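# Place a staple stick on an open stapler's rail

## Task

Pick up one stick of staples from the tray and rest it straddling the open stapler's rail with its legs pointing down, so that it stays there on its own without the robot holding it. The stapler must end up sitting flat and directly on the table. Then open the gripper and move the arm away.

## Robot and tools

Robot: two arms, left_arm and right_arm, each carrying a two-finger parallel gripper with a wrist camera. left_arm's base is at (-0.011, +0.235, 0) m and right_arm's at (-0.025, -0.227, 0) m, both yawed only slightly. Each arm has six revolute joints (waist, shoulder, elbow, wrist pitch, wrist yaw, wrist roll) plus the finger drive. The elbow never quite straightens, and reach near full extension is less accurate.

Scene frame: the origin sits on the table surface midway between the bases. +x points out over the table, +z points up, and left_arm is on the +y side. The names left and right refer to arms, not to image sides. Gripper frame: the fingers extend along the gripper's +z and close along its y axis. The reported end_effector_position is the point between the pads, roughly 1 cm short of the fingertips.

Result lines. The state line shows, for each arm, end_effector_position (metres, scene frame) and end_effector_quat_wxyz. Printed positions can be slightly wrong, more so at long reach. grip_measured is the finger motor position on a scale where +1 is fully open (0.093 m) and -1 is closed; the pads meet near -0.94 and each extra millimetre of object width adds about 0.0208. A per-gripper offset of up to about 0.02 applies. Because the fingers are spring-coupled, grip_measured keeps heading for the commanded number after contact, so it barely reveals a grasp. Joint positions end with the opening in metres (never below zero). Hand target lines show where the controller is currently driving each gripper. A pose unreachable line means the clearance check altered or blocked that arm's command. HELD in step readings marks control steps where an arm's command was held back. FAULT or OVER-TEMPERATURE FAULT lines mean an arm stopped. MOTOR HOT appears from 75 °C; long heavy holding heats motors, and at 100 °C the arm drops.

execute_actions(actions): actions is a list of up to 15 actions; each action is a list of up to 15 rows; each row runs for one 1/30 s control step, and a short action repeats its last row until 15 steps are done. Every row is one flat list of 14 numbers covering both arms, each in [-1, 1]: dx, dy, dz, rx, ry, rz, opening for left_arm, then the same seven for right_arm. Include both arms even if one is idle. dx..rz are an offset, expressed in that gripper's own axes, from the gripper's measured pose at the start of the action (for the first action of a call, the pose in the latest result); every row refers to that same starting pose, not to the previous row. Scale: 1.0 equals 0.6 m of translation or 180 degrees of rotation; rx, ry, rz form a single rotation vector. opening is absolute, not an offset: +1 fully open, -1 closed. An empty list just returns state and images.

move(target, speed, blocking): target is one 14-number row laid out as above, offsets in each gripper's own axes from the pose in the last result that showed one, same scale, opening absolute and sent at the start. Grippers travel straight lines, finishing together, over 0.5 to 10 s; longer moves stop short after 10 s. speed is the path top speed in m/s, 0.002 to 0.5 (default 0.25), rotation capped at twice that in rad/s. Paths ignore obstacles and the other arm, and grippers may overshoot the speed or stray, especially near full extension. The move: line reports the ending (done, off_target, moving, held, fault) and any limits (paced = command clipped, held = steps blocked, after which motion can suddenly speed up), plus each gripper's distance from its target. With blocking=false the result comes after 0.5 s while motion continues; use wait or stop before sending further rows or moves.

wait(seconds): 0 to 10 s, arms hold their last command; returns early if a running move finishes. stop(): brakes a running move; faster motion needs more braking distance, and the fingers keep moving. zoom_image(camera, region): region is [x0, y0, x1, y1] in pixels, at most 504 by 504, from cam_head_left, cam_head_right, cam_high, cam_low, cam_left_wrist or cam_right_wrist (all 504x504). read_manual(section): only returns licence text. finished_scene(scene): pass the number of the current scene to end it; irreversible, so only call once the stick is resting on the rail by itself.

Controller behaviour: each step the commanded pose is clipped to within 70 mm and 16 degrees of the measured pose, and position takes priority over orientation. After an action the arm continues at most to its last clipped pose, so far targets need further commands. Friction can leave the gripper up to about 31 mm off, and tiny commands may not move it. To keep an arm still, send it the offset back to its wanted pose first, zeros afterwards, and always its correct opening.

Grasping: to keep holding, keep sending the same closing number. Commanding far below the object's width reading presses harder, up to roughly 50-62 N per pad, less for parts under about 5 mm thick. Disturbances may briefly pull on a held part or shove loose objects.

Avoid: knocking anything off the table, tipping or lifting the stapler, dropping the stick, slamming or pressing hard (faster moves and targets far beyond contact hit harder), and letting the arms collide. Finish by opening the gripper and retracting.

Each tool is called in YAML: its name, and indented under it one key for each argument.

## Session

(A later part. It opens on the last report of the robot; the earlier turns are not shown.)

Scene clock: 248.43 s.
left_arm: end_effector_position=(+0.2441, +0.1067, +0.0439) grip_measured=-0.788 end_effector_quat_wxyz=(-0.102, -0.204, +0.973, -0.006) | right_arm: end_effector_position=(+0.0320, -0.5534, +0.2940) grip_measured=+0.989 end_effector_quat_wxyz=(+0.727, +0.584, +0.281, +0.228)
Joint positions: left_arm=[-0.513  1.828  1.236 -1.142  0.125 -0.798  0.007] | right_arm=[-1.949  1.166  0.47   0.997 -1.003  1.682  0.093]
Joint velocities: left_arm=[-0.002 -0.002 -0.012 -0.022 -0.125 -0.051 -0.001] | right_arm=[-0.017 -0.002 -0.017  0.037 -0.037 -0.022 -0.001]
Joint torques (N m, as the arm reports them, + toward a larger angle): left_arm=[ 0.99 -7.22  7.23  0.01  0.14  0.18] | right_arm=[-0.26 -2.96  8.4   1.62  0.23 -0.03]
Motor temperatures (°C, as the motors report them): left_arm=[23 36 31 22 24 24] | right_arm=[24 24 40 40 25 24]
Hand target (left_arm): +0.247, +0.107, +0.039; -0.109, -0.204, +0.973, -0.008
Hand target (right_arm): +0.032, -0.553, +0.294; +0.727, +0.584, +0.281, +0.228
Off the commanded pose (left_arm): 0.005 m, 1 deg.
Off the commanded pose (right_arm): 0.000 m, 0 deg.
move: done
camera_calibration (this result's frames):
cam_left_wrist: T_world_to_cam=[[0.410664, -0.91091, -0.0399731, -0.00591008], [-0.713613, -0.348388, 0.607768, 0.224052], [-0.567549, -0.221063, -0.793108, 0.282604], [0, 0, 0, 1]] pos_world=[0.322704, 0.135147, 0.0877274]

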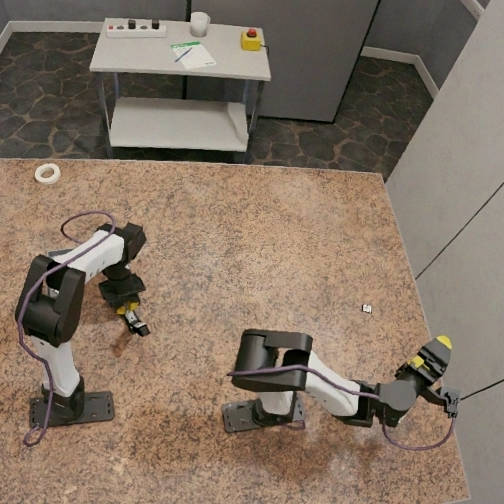

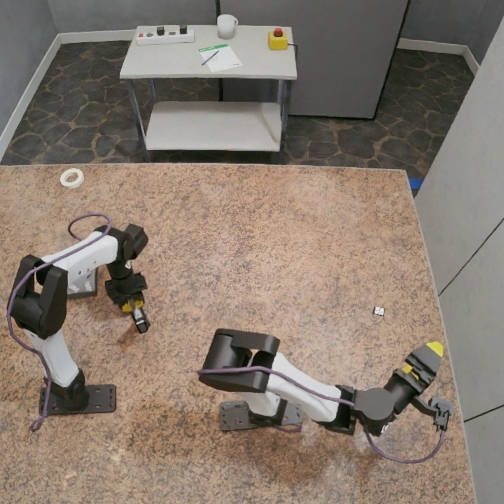

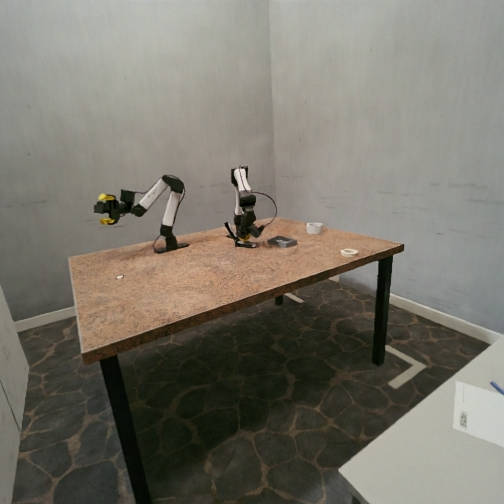

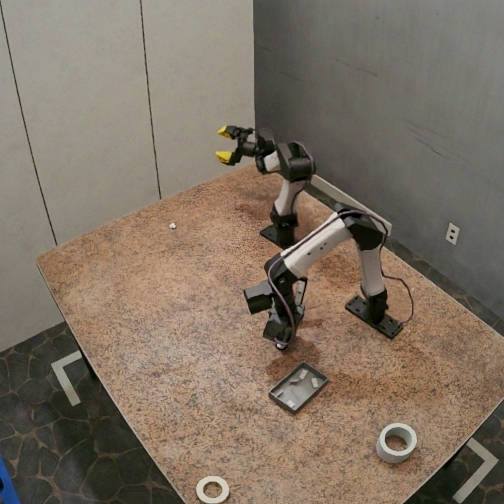

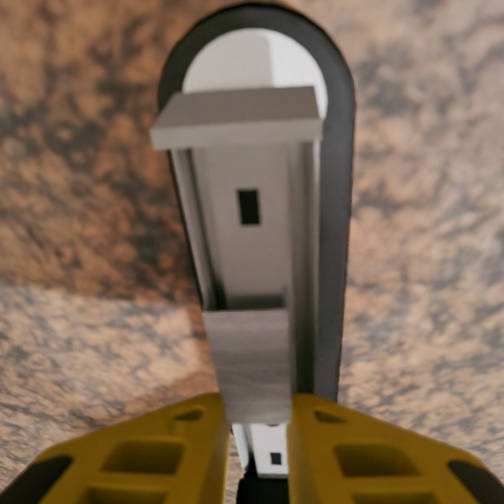

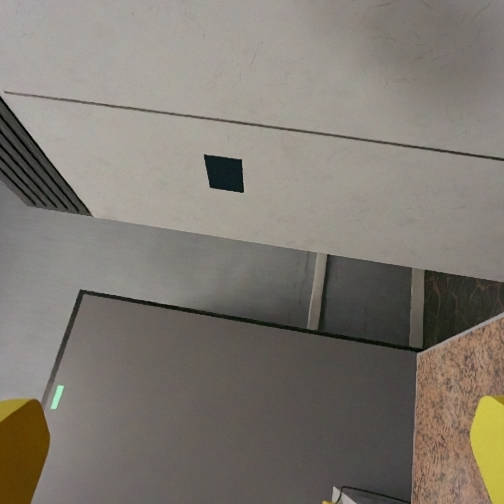

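move:
  target: [0,-0.018,-0.012,0,0,0,-0.8,0,0,0,0,0,0,1]
  speed: 0.015

zoom_image:
  camera: "cam_left_wrist"
  region: [130, 100, 370, 480]

Scene clock: 255.93 s.
left_arm: end_effector_position=(+0.2493, +0.1017, +0.0492) grip_measured=-0.788 end_effector_quat_wxyz=(-0.100, -0.205, +0.974, -0.006) | right_arm: end_effector_position=(+0.0320, -0.5534, +0.2940) grip_measured=+0.989 end_effector_quat_wxyz=(+0.727, +0.584, +0.281, +0.228)
Joint positions: left_arm=[-0.522  1.841  1.275 -1.163  0.124 -0.808  0.007] | right_arm=[-1.949  1.166  0.47   0.997 -1.003  1.682  0.093]
Joint velocities: left_arm=[-0.002  0.007  0.002 -0.007  0.037 -0.066 -0.001] | right_arm=[ 0.002 -0.007 -0.007 -0.022  0.007 -0.051  0.001]
Joint torques (N m, as the arm reports them, + toward a larger angle): left_arm=[-0.75 -8.68  8.16 -0.12  0.07 -0.03] | right_arm=[-0.46 -3.02  8.27  1.63  0.27 -0.04]
Motor temperatures (°C, as the motors report them): left_arm=[23 36 31 22 24 24] | right_arm=[24 24 40 40 25 24]
Hand target (left_arm): +0.250, +0.097, +0.050; -0.102, -0.204, +0.973, -0.006
Hand target (right_arm): +0.032, -0.553, +0.294; +0.727, +0.584, +0.281, +0.228
Off the commanded pose (left_arm): 0.005 m, 0 deg.
Off the commanded pose (right_arm): 0.000 m, 0 deg.
move: done
camera_calibration (this result's frames):
cam_left_wrist: T_world_to_cam=[[0.411335, -0.910714, -0.0374534, -0.0126864], [-0.71683, -0.348598, 0.603849, 0.223798], [-0.56299, -0.221536, -0.796218, 0.287761], [0, 0, 0, 1]] pos_world=[0.32765, 0.130211, 0.0935053]

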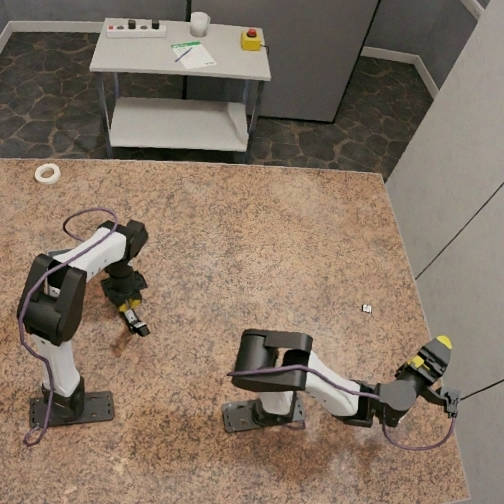

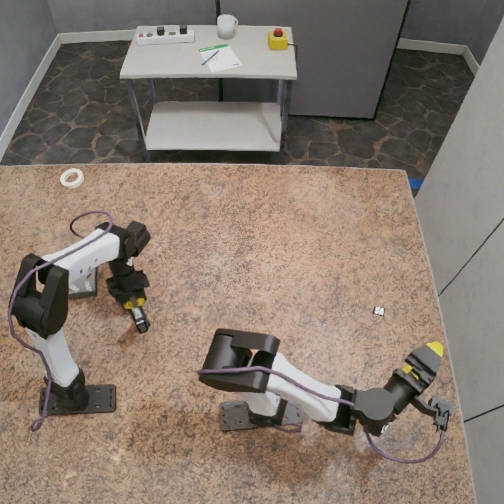

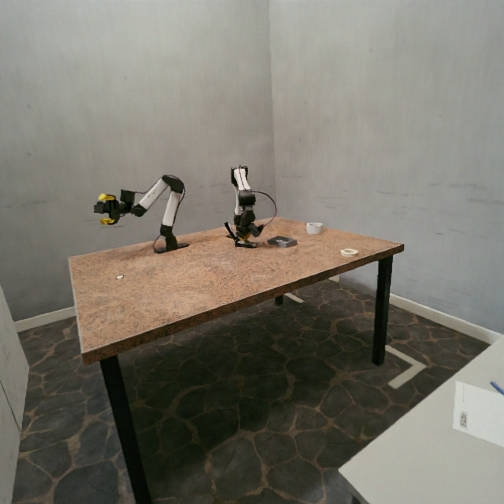

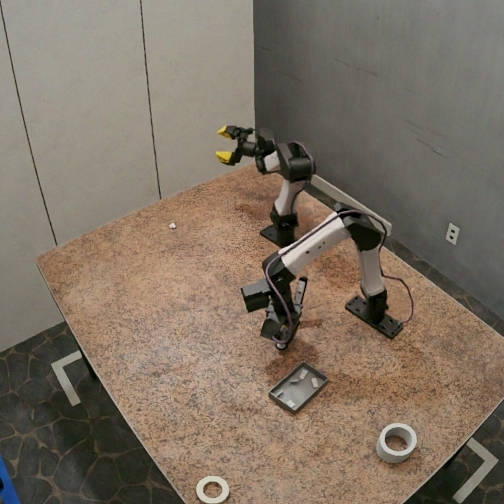

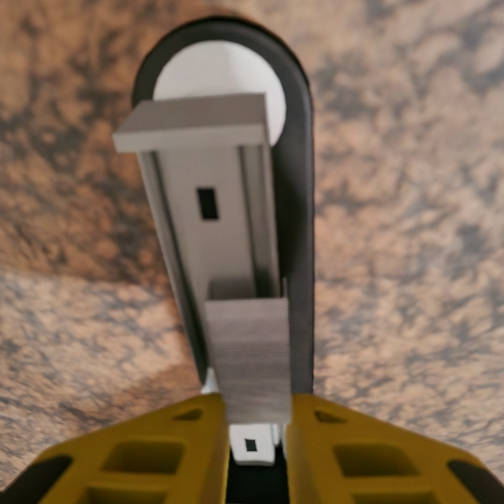

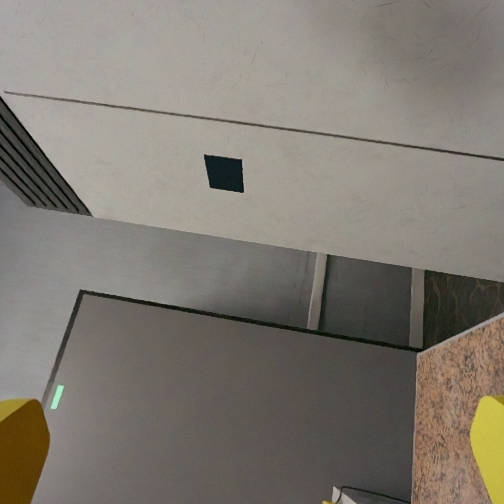

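Region (130, 100, 370, 480) of cam_left_wrist's 504x504 image, scaled by 1.326, with more detail than that image has; it fills the left 318 columns of this view, and the rest is white.

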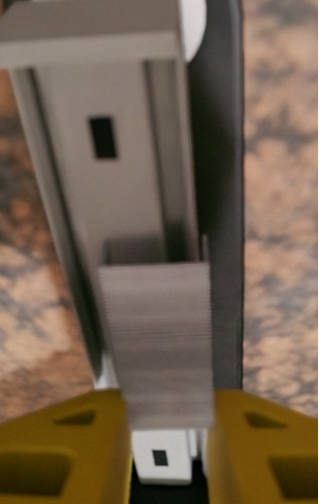

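move:
  target: [0,0.0105,0,0,0,0,-0.8,0,0,0,0,0,0,1]
  speed: 0.01

zoom_image:
  camera: "cam_left_wrist"
  region: [130, 100, 370, 480]

Scene clock: 268.73 s.
left_arm: end_effector_position=(+0.2488, +0.1019, +0.0493) grip_measured=-0.788 end_effector_quat_wxyz=(-0.101, -0.203, +0.974, -0.006) | right_arm: end_effector_position=(+0.0320, -0.5534, +0.2940) grip_measured=+0.989 end_effector_quat_wxyz=(+0.727, +0.584, +0.281, +0.228)
Joint positions: left_arm=[-0.522  1.841  1.275 -1.165  0.124 -0.805  0.007] | right_arm=[-1.949  1.166  0.47   0.997 -1.003  1.682  0.093]
Joint velocities: left_arm=[ 0.002  0.012  0.002 -0.11   0.007 -0.066 -0.   ] | right_arm=[ 0.002  0.007 -0.022 -0.007  0.037  0.007 -0.001]
Joint torques (N m, as the arm reports them, + toward a larger angle): left_arm=[  1.32 -11.29   4.77   0.     0.01   0.13] | right_arm=[-0.27 -3.07  8.46  1.66  0.24 -0.03]
Motor temperatures (°C, as the motors report them): left_arm=[23 36 31 22 24 24] | right_arm=[24 24 40 40 25 24]
Hand target (left_arm): +0.247, +0.107, +0.049; -0.100, -0.205, +0.974, -0.006
Hand target (right_arm): +0.032, -0.553, +0.294; +0.727, +0.584, +0.281, +0.228
Off the commanded pose (left_arm): 0.006 m, 0 deg.
Off the commanded pose (right_arm): 0.000 m, 0 deg.
move: done
camera_calibration (this result's frames):
cam_left_wrist: T_world_to_cam=[[0.408549, -0.911934, -0.0382529, -0.0114928], [-0.716907, -0.346552, 0.604935, 0.223273], [-0.564918, -0.219722, -0.795355, 0.287875], [0, 0, 0, 1]] pos_world=[0.327387, 0.130148, 0.0934573]

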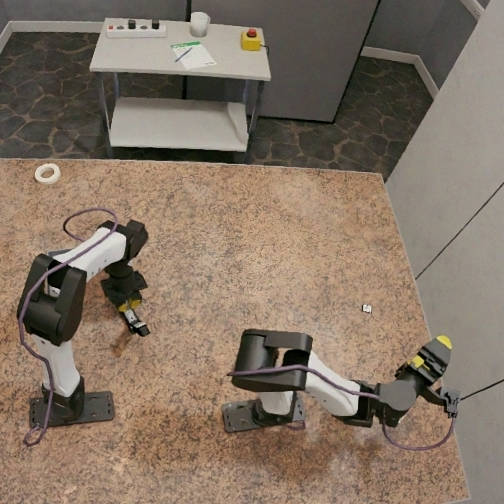

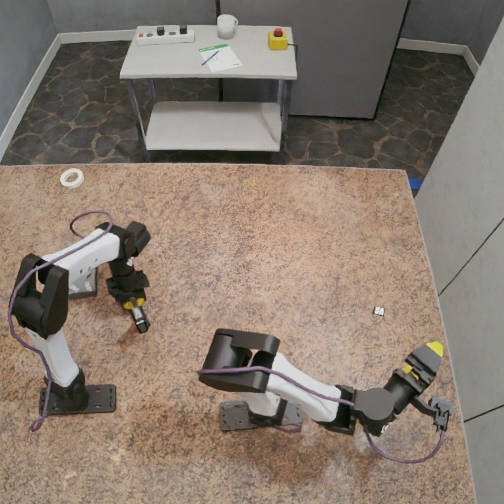

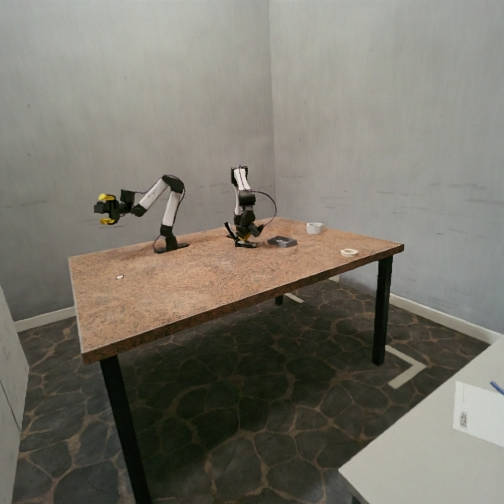

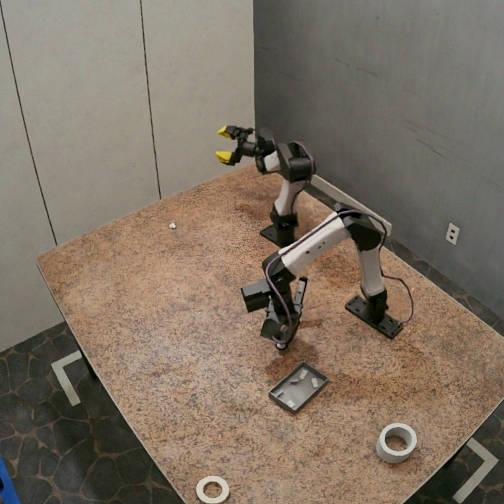

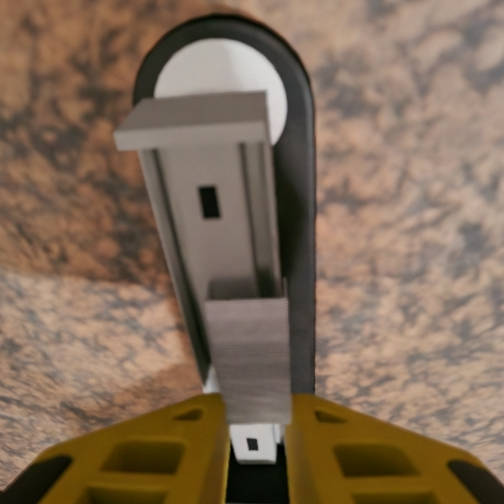

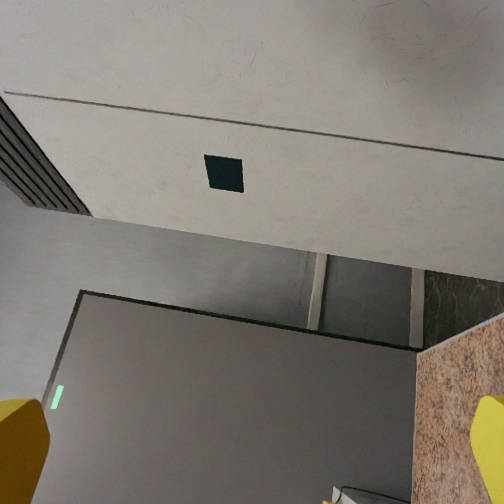

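Region (130, 100, 370, 480) of cam_left_wrist's 504x504 image, scaled by 1.326, with more detail than that image has; it fills the left 318 columns of this view, and the rest is white.

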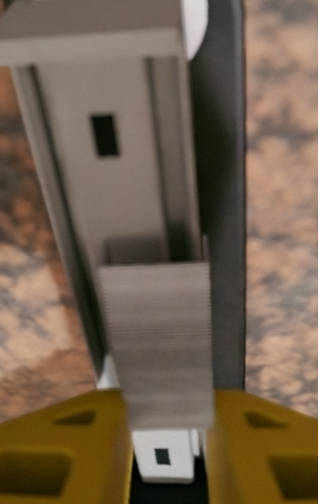

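move:
  target: [0,0.015,0,0,0,0,-0.8,0,0,0,0,0,0,1]
  speed: 0.01

zoom_image:
  camera: "cam_left_wrist"
  region: [130, 100, 370, 480]

Scene clock: 277.90 s.
left_arm: end_effector_position=(+0.2466, +0.1055, +0.0485) grip_measured=-0.788 end_effector_quat_wxyz=(-0.103, -0.203, +0.974, -0.005) | right_arm: end_effector_position=(+0.0320, -0.5534, +0.2940) grip_measured=+0.989 end_effector_quat_wxyz=(+0.727, +0.584, +0.281, +0.228)
Joint positions: left_arm=[-0.514  1.833  1.262 -1.164  0.124 -0.796  0.007] | right_arm=[-1.949  1.166  0.47   0.997 -1.003  1.682  0.093]
Joint velocities: left_arm=[-0.007 -0.007 -0.017 -0.081 -0.007  0.007 -0.001] | right_arm=[-0.012 -0.002 -0.012  0.022 -0.007 -0.081  0.   ]
Joint torques (N m, as the arm reports them, + toward a larger angle): left_arm=[  1.17 -11.17   5.17  -0.01   0.     0.14] | right_arm=[-0.2  -2.94  8.36  1.61  0.25 -0.01]
Motor temperatures (°C, as the motors report them): left_arm=[23 37 31 22 24 24] | right_arm=[24 24 40 41 25 24]
Hand target (left_arm): +0.245, +0.110, +0.050; -0.100, -0.203, +0.974, -0.006
Hand target (right_arm): +0.032, -0.553, +0.294; +0.727, +0.584, +0.281, +0.228
Off the commanded pose (left_arm): 0.005 m, 0 deg.
Off the commanded pose (right_arm): 0.000 m, 0 deg.
move: done
camera_calibration (this result's frames):
cam_left_wrist: T_world_to_cam=[[0.408192, -0.912002, -0.0404019, -0.00715443], [-0.714269, -0.346626, 0.608005, 0.222576], [-0.568506, -0.219325, -0.792905, 0.287534], [0, 0, 0, 1]] pos_world=[0.325364, 0.133689, 0.09237]

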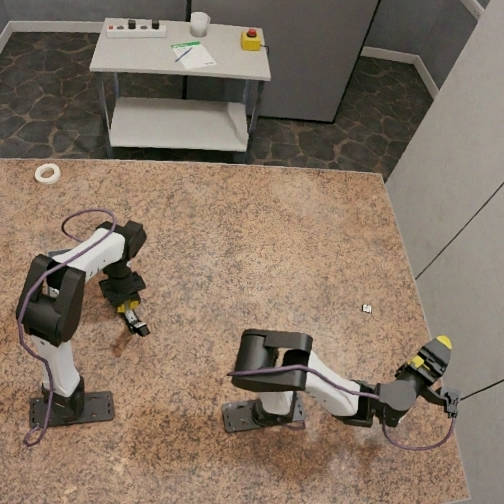

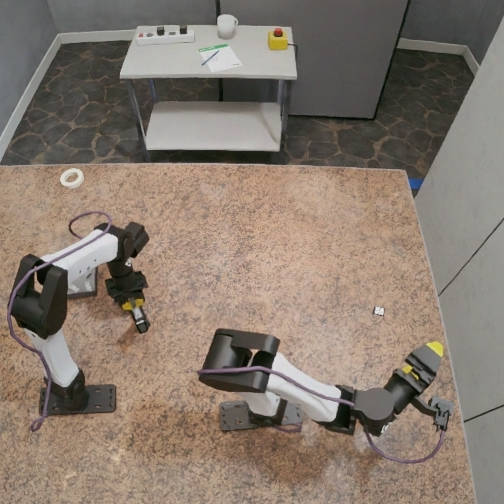

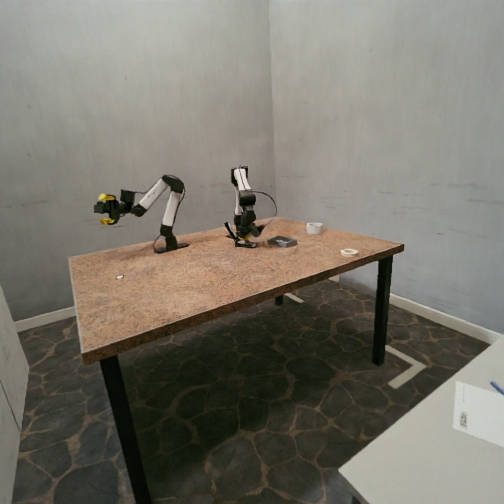

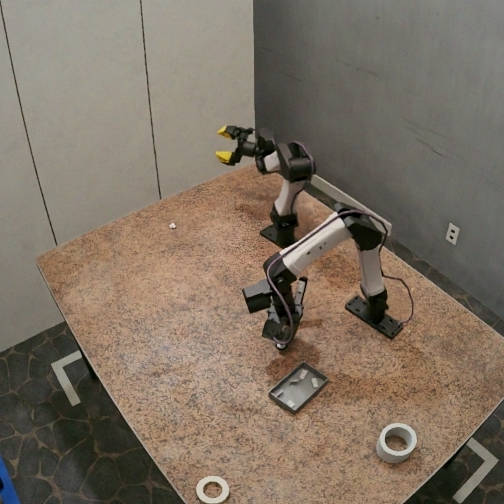

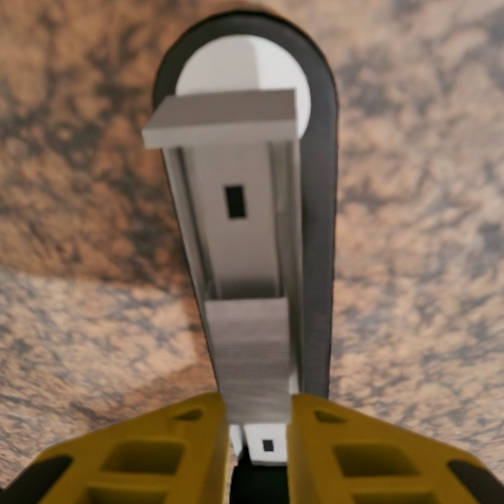

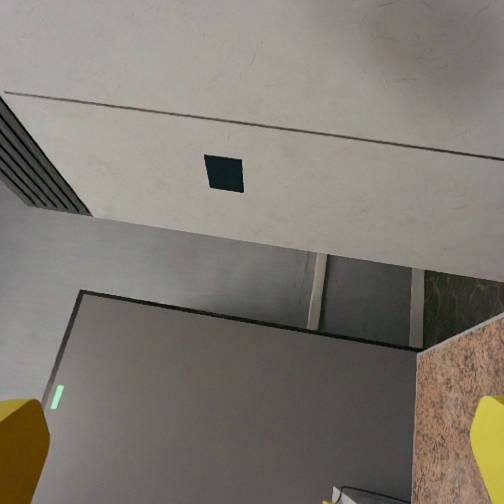

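Region (130, 100, 370, 480) of cam_left_wrist's 504x504 image, scaled by 1.326, with more detail than that image has; it fills the left 318 columns of this view, and the rest is white.

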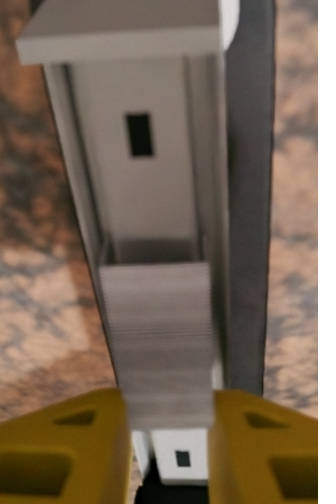

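move:
  target: [0,0.003,0.02,0,0,0,-0.8,0,0,0,0,0,0,1]
  speed: 0.01

zoom_image:
  camera: "cam_left_wrist"
  region: [130, 100, 370, 480]

Scene clock: 286.07 s.
left_arm: end_effector_position=(+0.2461, +0.1056, +0.0421) grip_measured=-0.788 end_effector_quat_wxyz=(-0.100, -0.203, +0.974, -0.008) | right_arm: end_effector_position=(+0.0320, -0.5534, +0.2940) grip_measured=+0.989 end_effector_quat_wxyz=(+0.727, +0.584, +0.281, +0.228)
Joint positions: left_arm=[-0.514  1.833  1.236 -1.131  0.125 -0.795  0.007] | right_arm=[-1.949  1.166  0.47   0.997 -1.003  1.682  0.093]
Joint velocities: left_arm=[-0.002 -0.007  0.002 -0.022 -0.037 -0.022 -0.001] | right_arm=[ 0.012 -0.007 -0.017 -0.007 -0.081 -0.022  0.002]
Joint torques (N m, as the arm reports them, + toward a larger angle): left_arm=[ 0.09 -9.17  4.72  0.11  0.03  0.06] | right_arm=[-0.3  -3.07  8.36  1.63  0.28 -0.06]
Motor temperatures (°C, as the motors report them): left_arm=[23 38 30 22 24 24] | right_arm=[24 24 41 41 25 24]
Hand target (left_arm): +0.244, +0.107, +0.037; -0.103, -0.203, +0.974, -0.005
Hand target (right_arm): +0.032, -0.553, +0.294; +0.727, +0.584, +0.281, +0.228
Off the commanded pose (left_arm): 0.006 m, 0 deg.
Off the commanded pose (right_arm): 0.000 m, 0 deg.
move: done
camera_calibration (this result's frames):
cam_left_wrist: T_world_to_cam=[[0.407813, -0.912405, -0.0347196, -0.00721008], [-0.718499, -0.344144, 0.60442, 0.227124], [-0.563425, -0.221545, -0.795909, 0.281305], [0, 0, 0, 1]] pos_world=[0.324623, 0.133907, 0.0863642]

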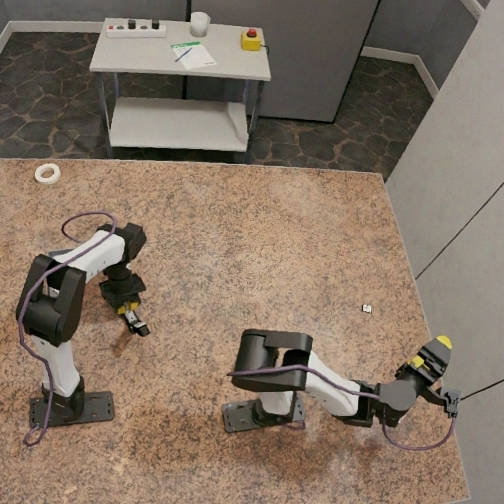

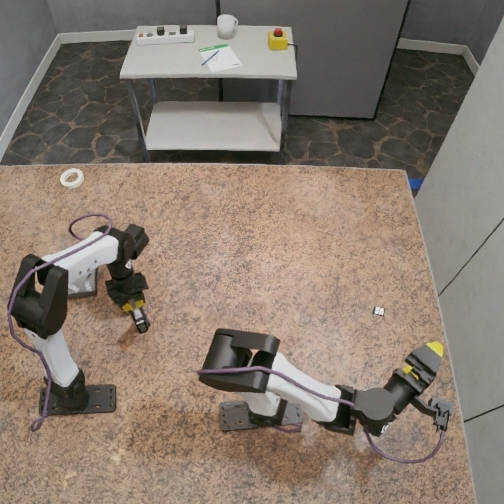

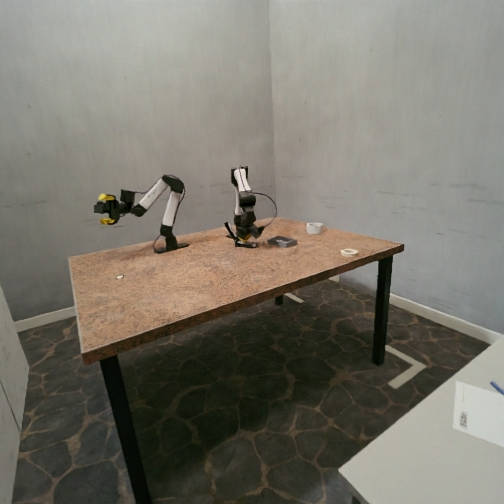

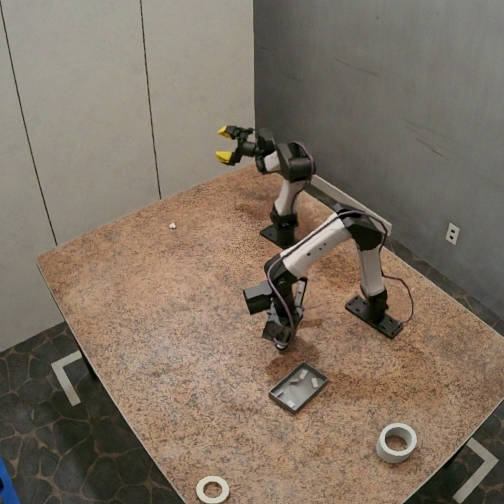

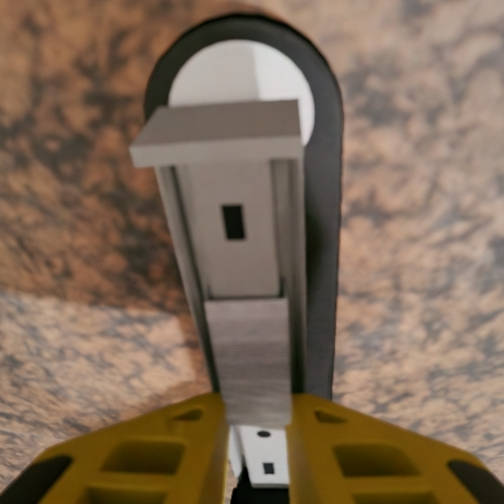

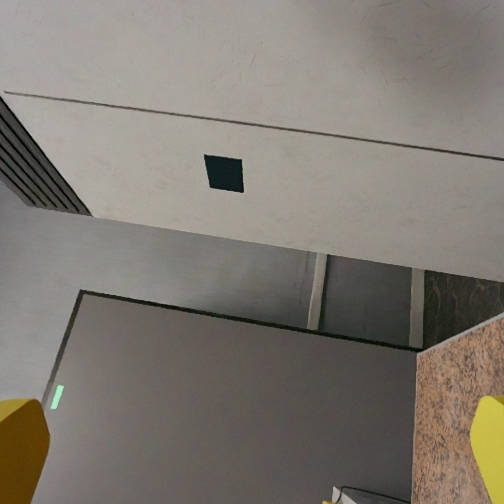

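Region (130, 100, 370, 480) of cam_left_wrist's 504x504 image, scaled by 1.326, with more detail than that image has; it fills the left 318 columns of this view, and the rest is white.

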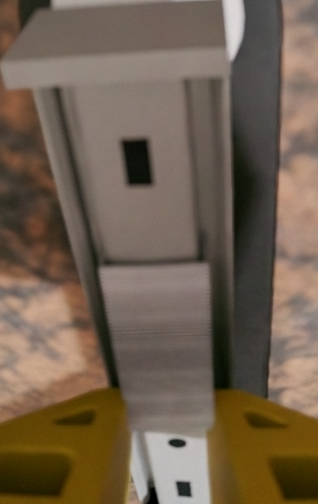

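move:
  target: [0,0,0,0,0,0,-0.55,0,0,0,0,0,0,1]

move:
  target: [0.03,0,-0.06,0,0,0,-0.55,0,0,0,0,0,0,1]
  speed: 0.04

zoom_image:
  camera: "cam_left_wrist"
  region: [130, 150, 370, 450]

Scene clock: 292.27 s.
left_arm: end_effector_position=(+0.2448, +0.1083, +0.0422) grip_measured=-0.552 end_effector_quat_wxyz=(-0.100, -0.202, +0.974, +0.000) | right_arm: end_effector_position=(+0.0320, -0.5534, +0.2940) grip_measured=+0.989 end_effector_quat_wxyz=(+0.727, +0.584, +0.281, +0.228)
Joint positions: left_arm=[-0.514  1.833  1.236 -1.14   0.113 -0.795  0.019] | right_arm=[-1.949  1.166  0.47   0.997 -1.003  1.682  0.093]
Joint velocities: left_arm=[ 0.002 -0.032  0.002 -0.051 -0.051 -0.037  0.   ] | right_arm=[-0.017  0.012 -0.022  0.022  0.007  0.007 -0.001]
Joint torques (N m, as the arm reports them, + toward a larger angle): left_arm=[ 0.23 -9.56  6.4   0.06  0.12  0.08] | right_arm=[-0.39 -2.95  8.31  1.63  0.24 -0.06]
Motor temperatures (°C, as the motors report them): left_arm=[23 38 30 22 24 24] | right_arm=[24 24 41 41 25 24]
Hand target (left_arm): +0.246, +0.106, +0.042; -0.100, -0.203, +0.974, -0.007
Hand target (right_arm): +0.032, -0.553, +0.294; +0.727, +0.584, +0.281, +0.228
Off the commanded pose (left_arm): 0.003 m, 1 deg.
Off the commanded pose (right_arm): 0.000 m, 0 deg.
move: done
camera_calibration (this result's frames):
cam_left_wrist: T_world_to_cam=[[0.40589, -0.912572, -0.0496527, -0.00305124], [-0.716559, -0.351489, 0.602494, 0.227392], [-0.567272, -0.208967, -0.796577, 0.280851], [0, 0, 0, 1]] pos_world=[0.323497, 0.13583, 0.0865657]

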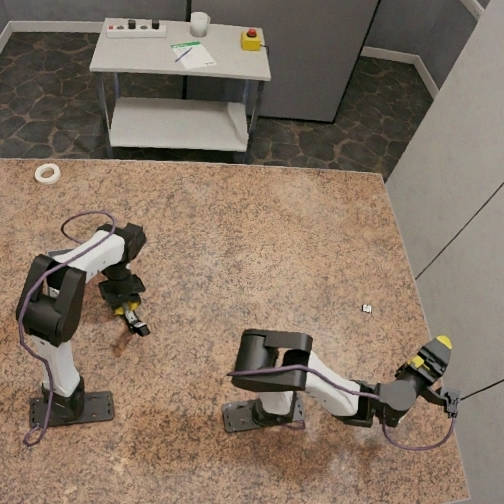

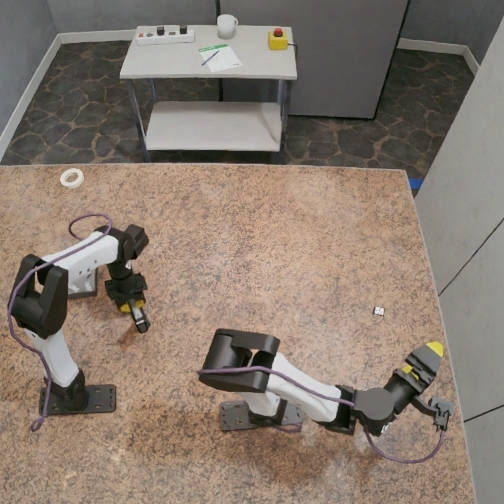

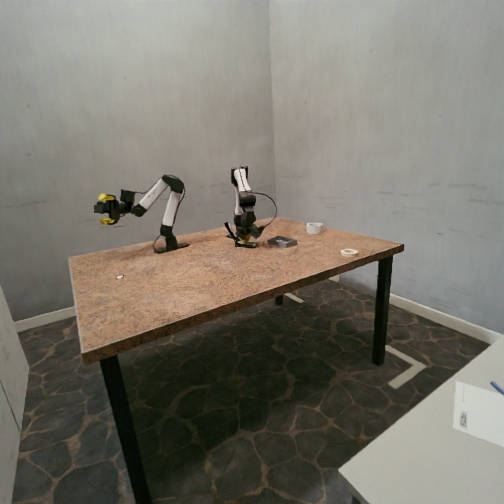

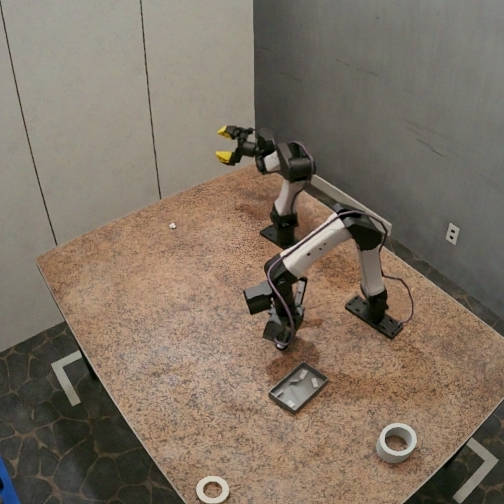

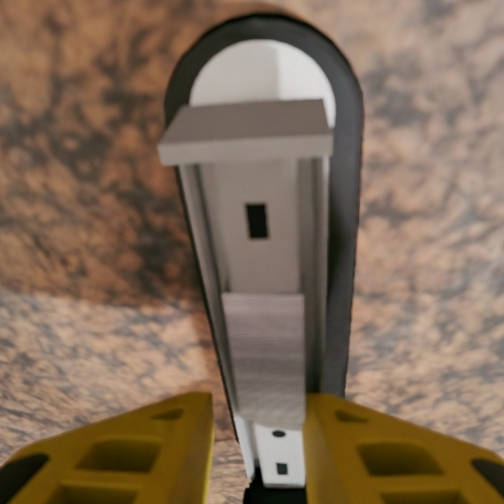

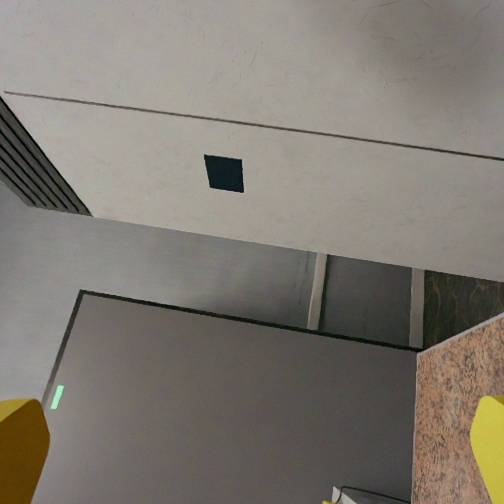

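Scene clock: 293.67 s.
left_arm: end_effector_position=(+0.2347, +0.1074, +0.0736) grip_measured=-0.552 end_effector_quat_wxyz=(-0.107, -0.203, +0.973, +0.006) | right_arm: end_effector_position=(+0.0320, -0.5534, +0.2940) grip_measured=+0.989 end_effector_quat_wxyz=(+0.727, +0.584, +0.281, +0.228)
Joint positions: left_arm=[-0.531  1.782  1.298 -1.271  0.114 -0.813  0.019] | right_arm=[-1.949  1.166  0.47   0.997 -1.003  1.682  0.093]
Joint velocities: left_arm=[ 0.002  0.002  0.002 -0.051 -0.022 -0.037 -0.001] | right_arm=[ 0.017 -0.012 -0.007  0.037 -0.037  0.081  0.   ]
Joint torques (N m, as the arm reports them, + toward a larger angle): left_arm=[ -0.87 -10.57   8.3   -0.15   0.06  -0.04] | right_arm=[-0.38 -2.99  8.45  1.64  0.28 -0.02]
Motor temperatures (°C, as the motors report them): left_arm=[23 38 30 22 24 24] | right_arm=[24 24 41 41 25 24]
Hand target (left_arm): +0.236, +0.103, +0.081; -0.101, -0.202, +0.974, -0.000
Hand target (right_arm): +0.032, -0.553, +0.294; +0.727, +0.584, +0.281, +0.228
Off the commanded pose (left_arm): 0.009 m, 1 deg.
Off the commanded pose (right_arm): 0.000 m, 0 deg.
move: done
camera_calibration (this result's frames):
cam_left_wrist: T_world_to_cam=[[0.405785, -0.911674, -0.0647266, 0.00278002], [-0.706519, -0.35782, 0.610571, 0.198653], [-0.579802, -0.20203, -0.789312, 0.301564], [0, 0, 0, 1]] pos_world=[0.314071, 0.134541, 0.116916]

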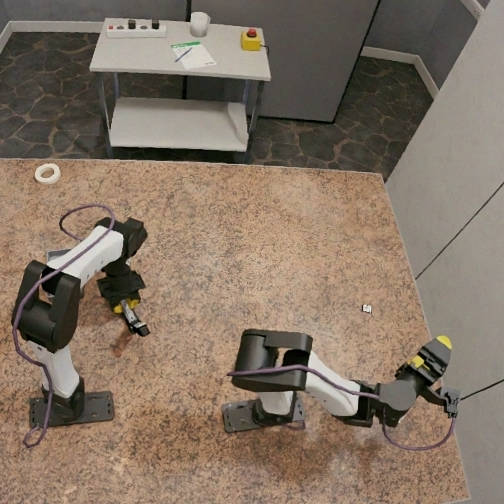

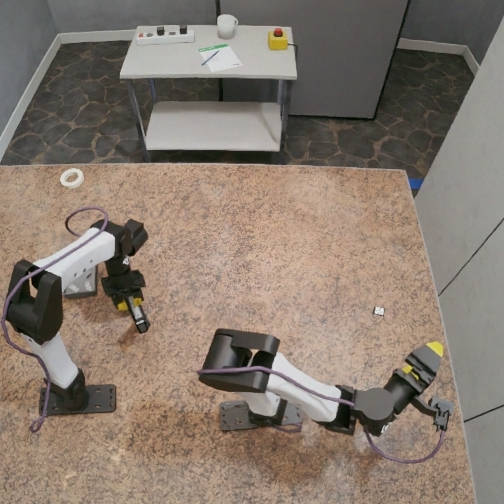

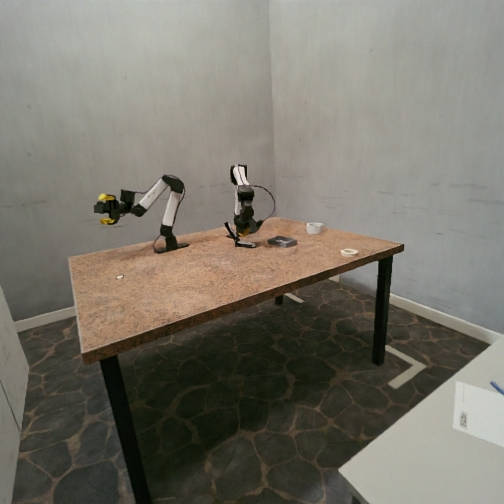

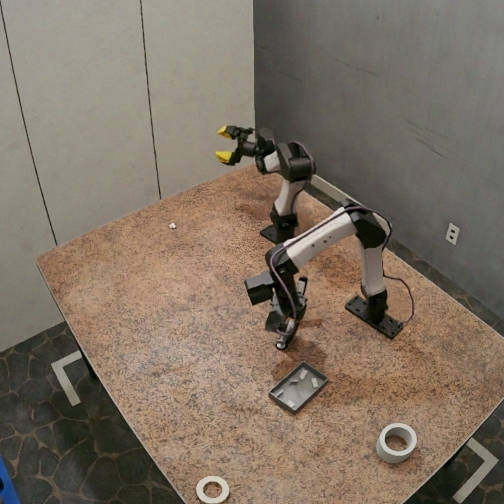

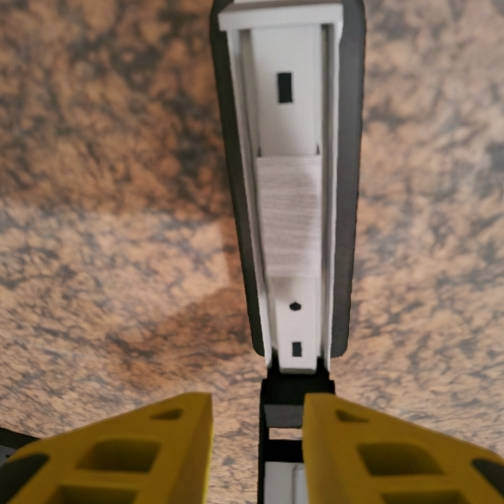

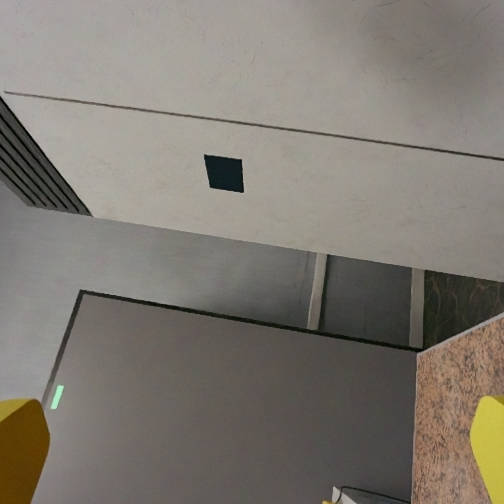

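Region (130, 150, 370, 450) of cam_left_wrist's 504x504 image, scaled by 1.680, with more detail than that image has; it fills the left 403 columns of this view, and the rest is white.

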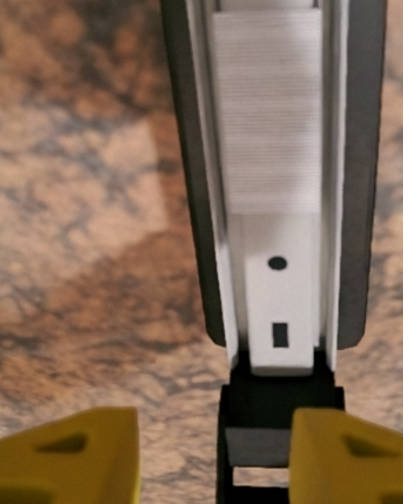

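move:
  target: [-0.2,0.1,-0.15,0,0,0,1,0,0,0,0,0,0,1]
  speed: 0.2

zoom_image:
  camera: "cam_high"
  region: [220, 215, 280, 255]

zoom_image:
  camera: "cam_low"
  region: [260, 270, 330, 360]

Scene clock: 300.23 s.
left_arm: end_effector_position=(+0.3371, +0.2109, +0.1396) grip_measured=+0.983 end_effector_quat_wxyz=(-0.066, -0.210, +0.975, -0.004) | right_arm: end_effector_position=(+0.0320, -0.5534, +0.2940) grip_measured=+0.989 end_effector_quat_wxyz=(+0.727, +0.584, +0.281, +0.228)
Joint positions: left_arm=[-0.169  1.992  1.853 -1.557  0.042 -0.471  0.092] | right_arm=[-1.949  1.166  0.47   0.997 -1.003  1.682  0.093]
Joint velocities: left_arm=[-0.007  0.002 -0.012 -0.037  0.037 -0.007  0.001] | right_arm=[-0.012 -0.012 -0.012 -0.007  0.037  0.037  0.002]
Joint torques (N m, as the arm reports them, + toward a larger angle): left_arm=[  0.4  -10.71   8.37  -0.03  -0.06   0.18] | right_arm=[-0.26 -2.98  8.49  1.65  0.23 -0.01]
Motor temperatures (°C, as the motors report them): left_arm=[23 39 31 22 24 24] | right_arm=[24 24 41 41 25 24]
Hand target (left_arm): +0.338, +0.213, +0.140; -0.068, -0.205, +0.976, -0.001
Hand target (right_arm): +0.032, -0.553, +0.294; +0.727, +0.584, +0.281, +0.228
Off the commanded pose (left_arm): 0.002 m, 5 deg.
Off the commanded pose (right_arm): 0.000 m, 0 deg.
joint sent to its limit (left arm) — the command would take joint 4 (wrist pitch) past its lower limit, so that joint was sent only as far as its limit.
move: off_target (left_arm)
camera_calibration (this result's frames):
cam_left_wrist: T_world_to_cam=[[0.422076, -0.906127, -0.028037, 0.0480507], [-0.751154, -0.36687, 0.548793, 0.293271], [-0.507562, -0.210572, -0.835488, 0.417847], [0, 0, 0, 1]] pos_world=[0.412094, 0.239119, 0.189508]

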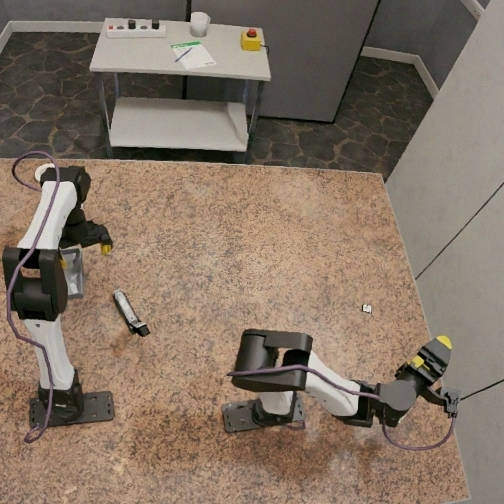

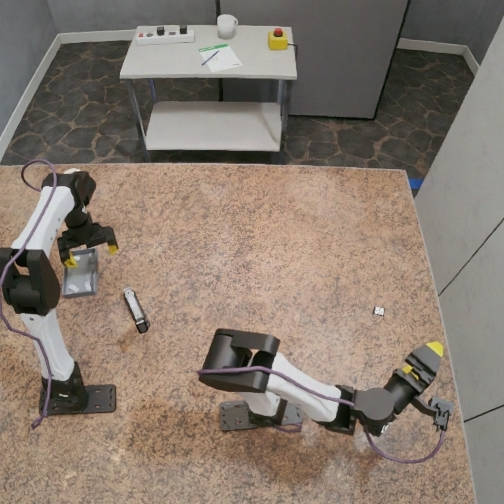

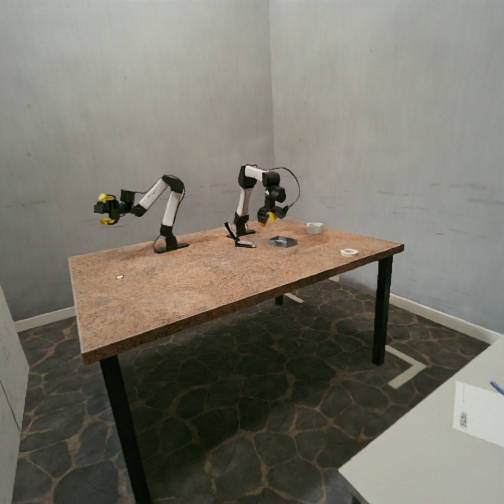

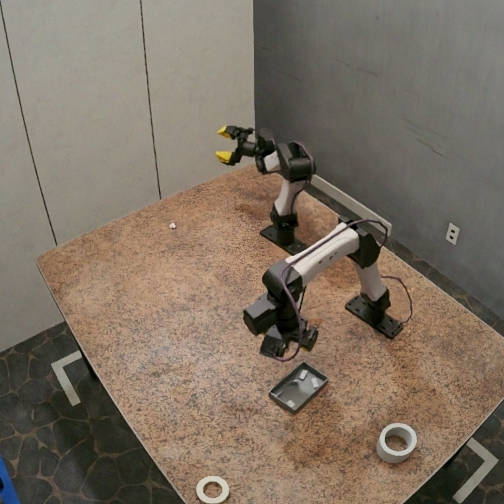

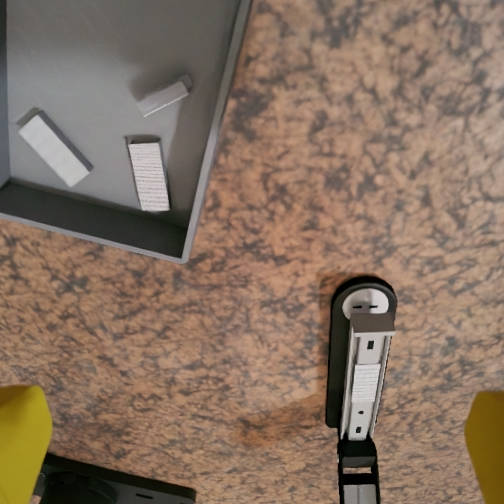

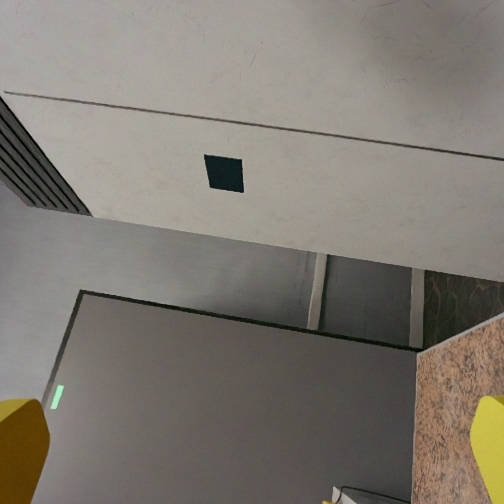

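Region (220, 215, 280, 255) of cam_high's 504x504 image, scaled by 8.400, with more detail than that image has.

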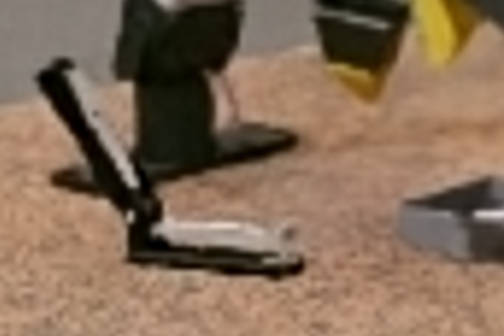

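Region (260, 270, 330, 360) of cam_low's 504x504 image, scaled by 5.600, with more detail than that image has.

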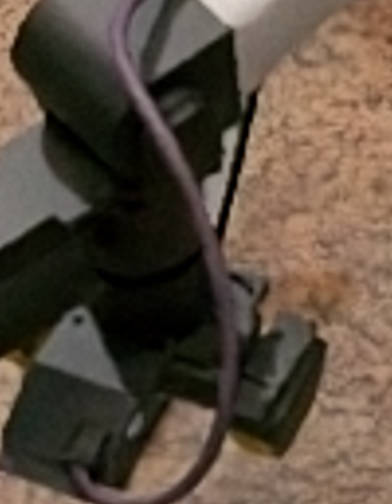

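Nothing protrudes above the walls; the stick looks seated.

finished_scene:
  scene: 1

The scene is finished: the task was done.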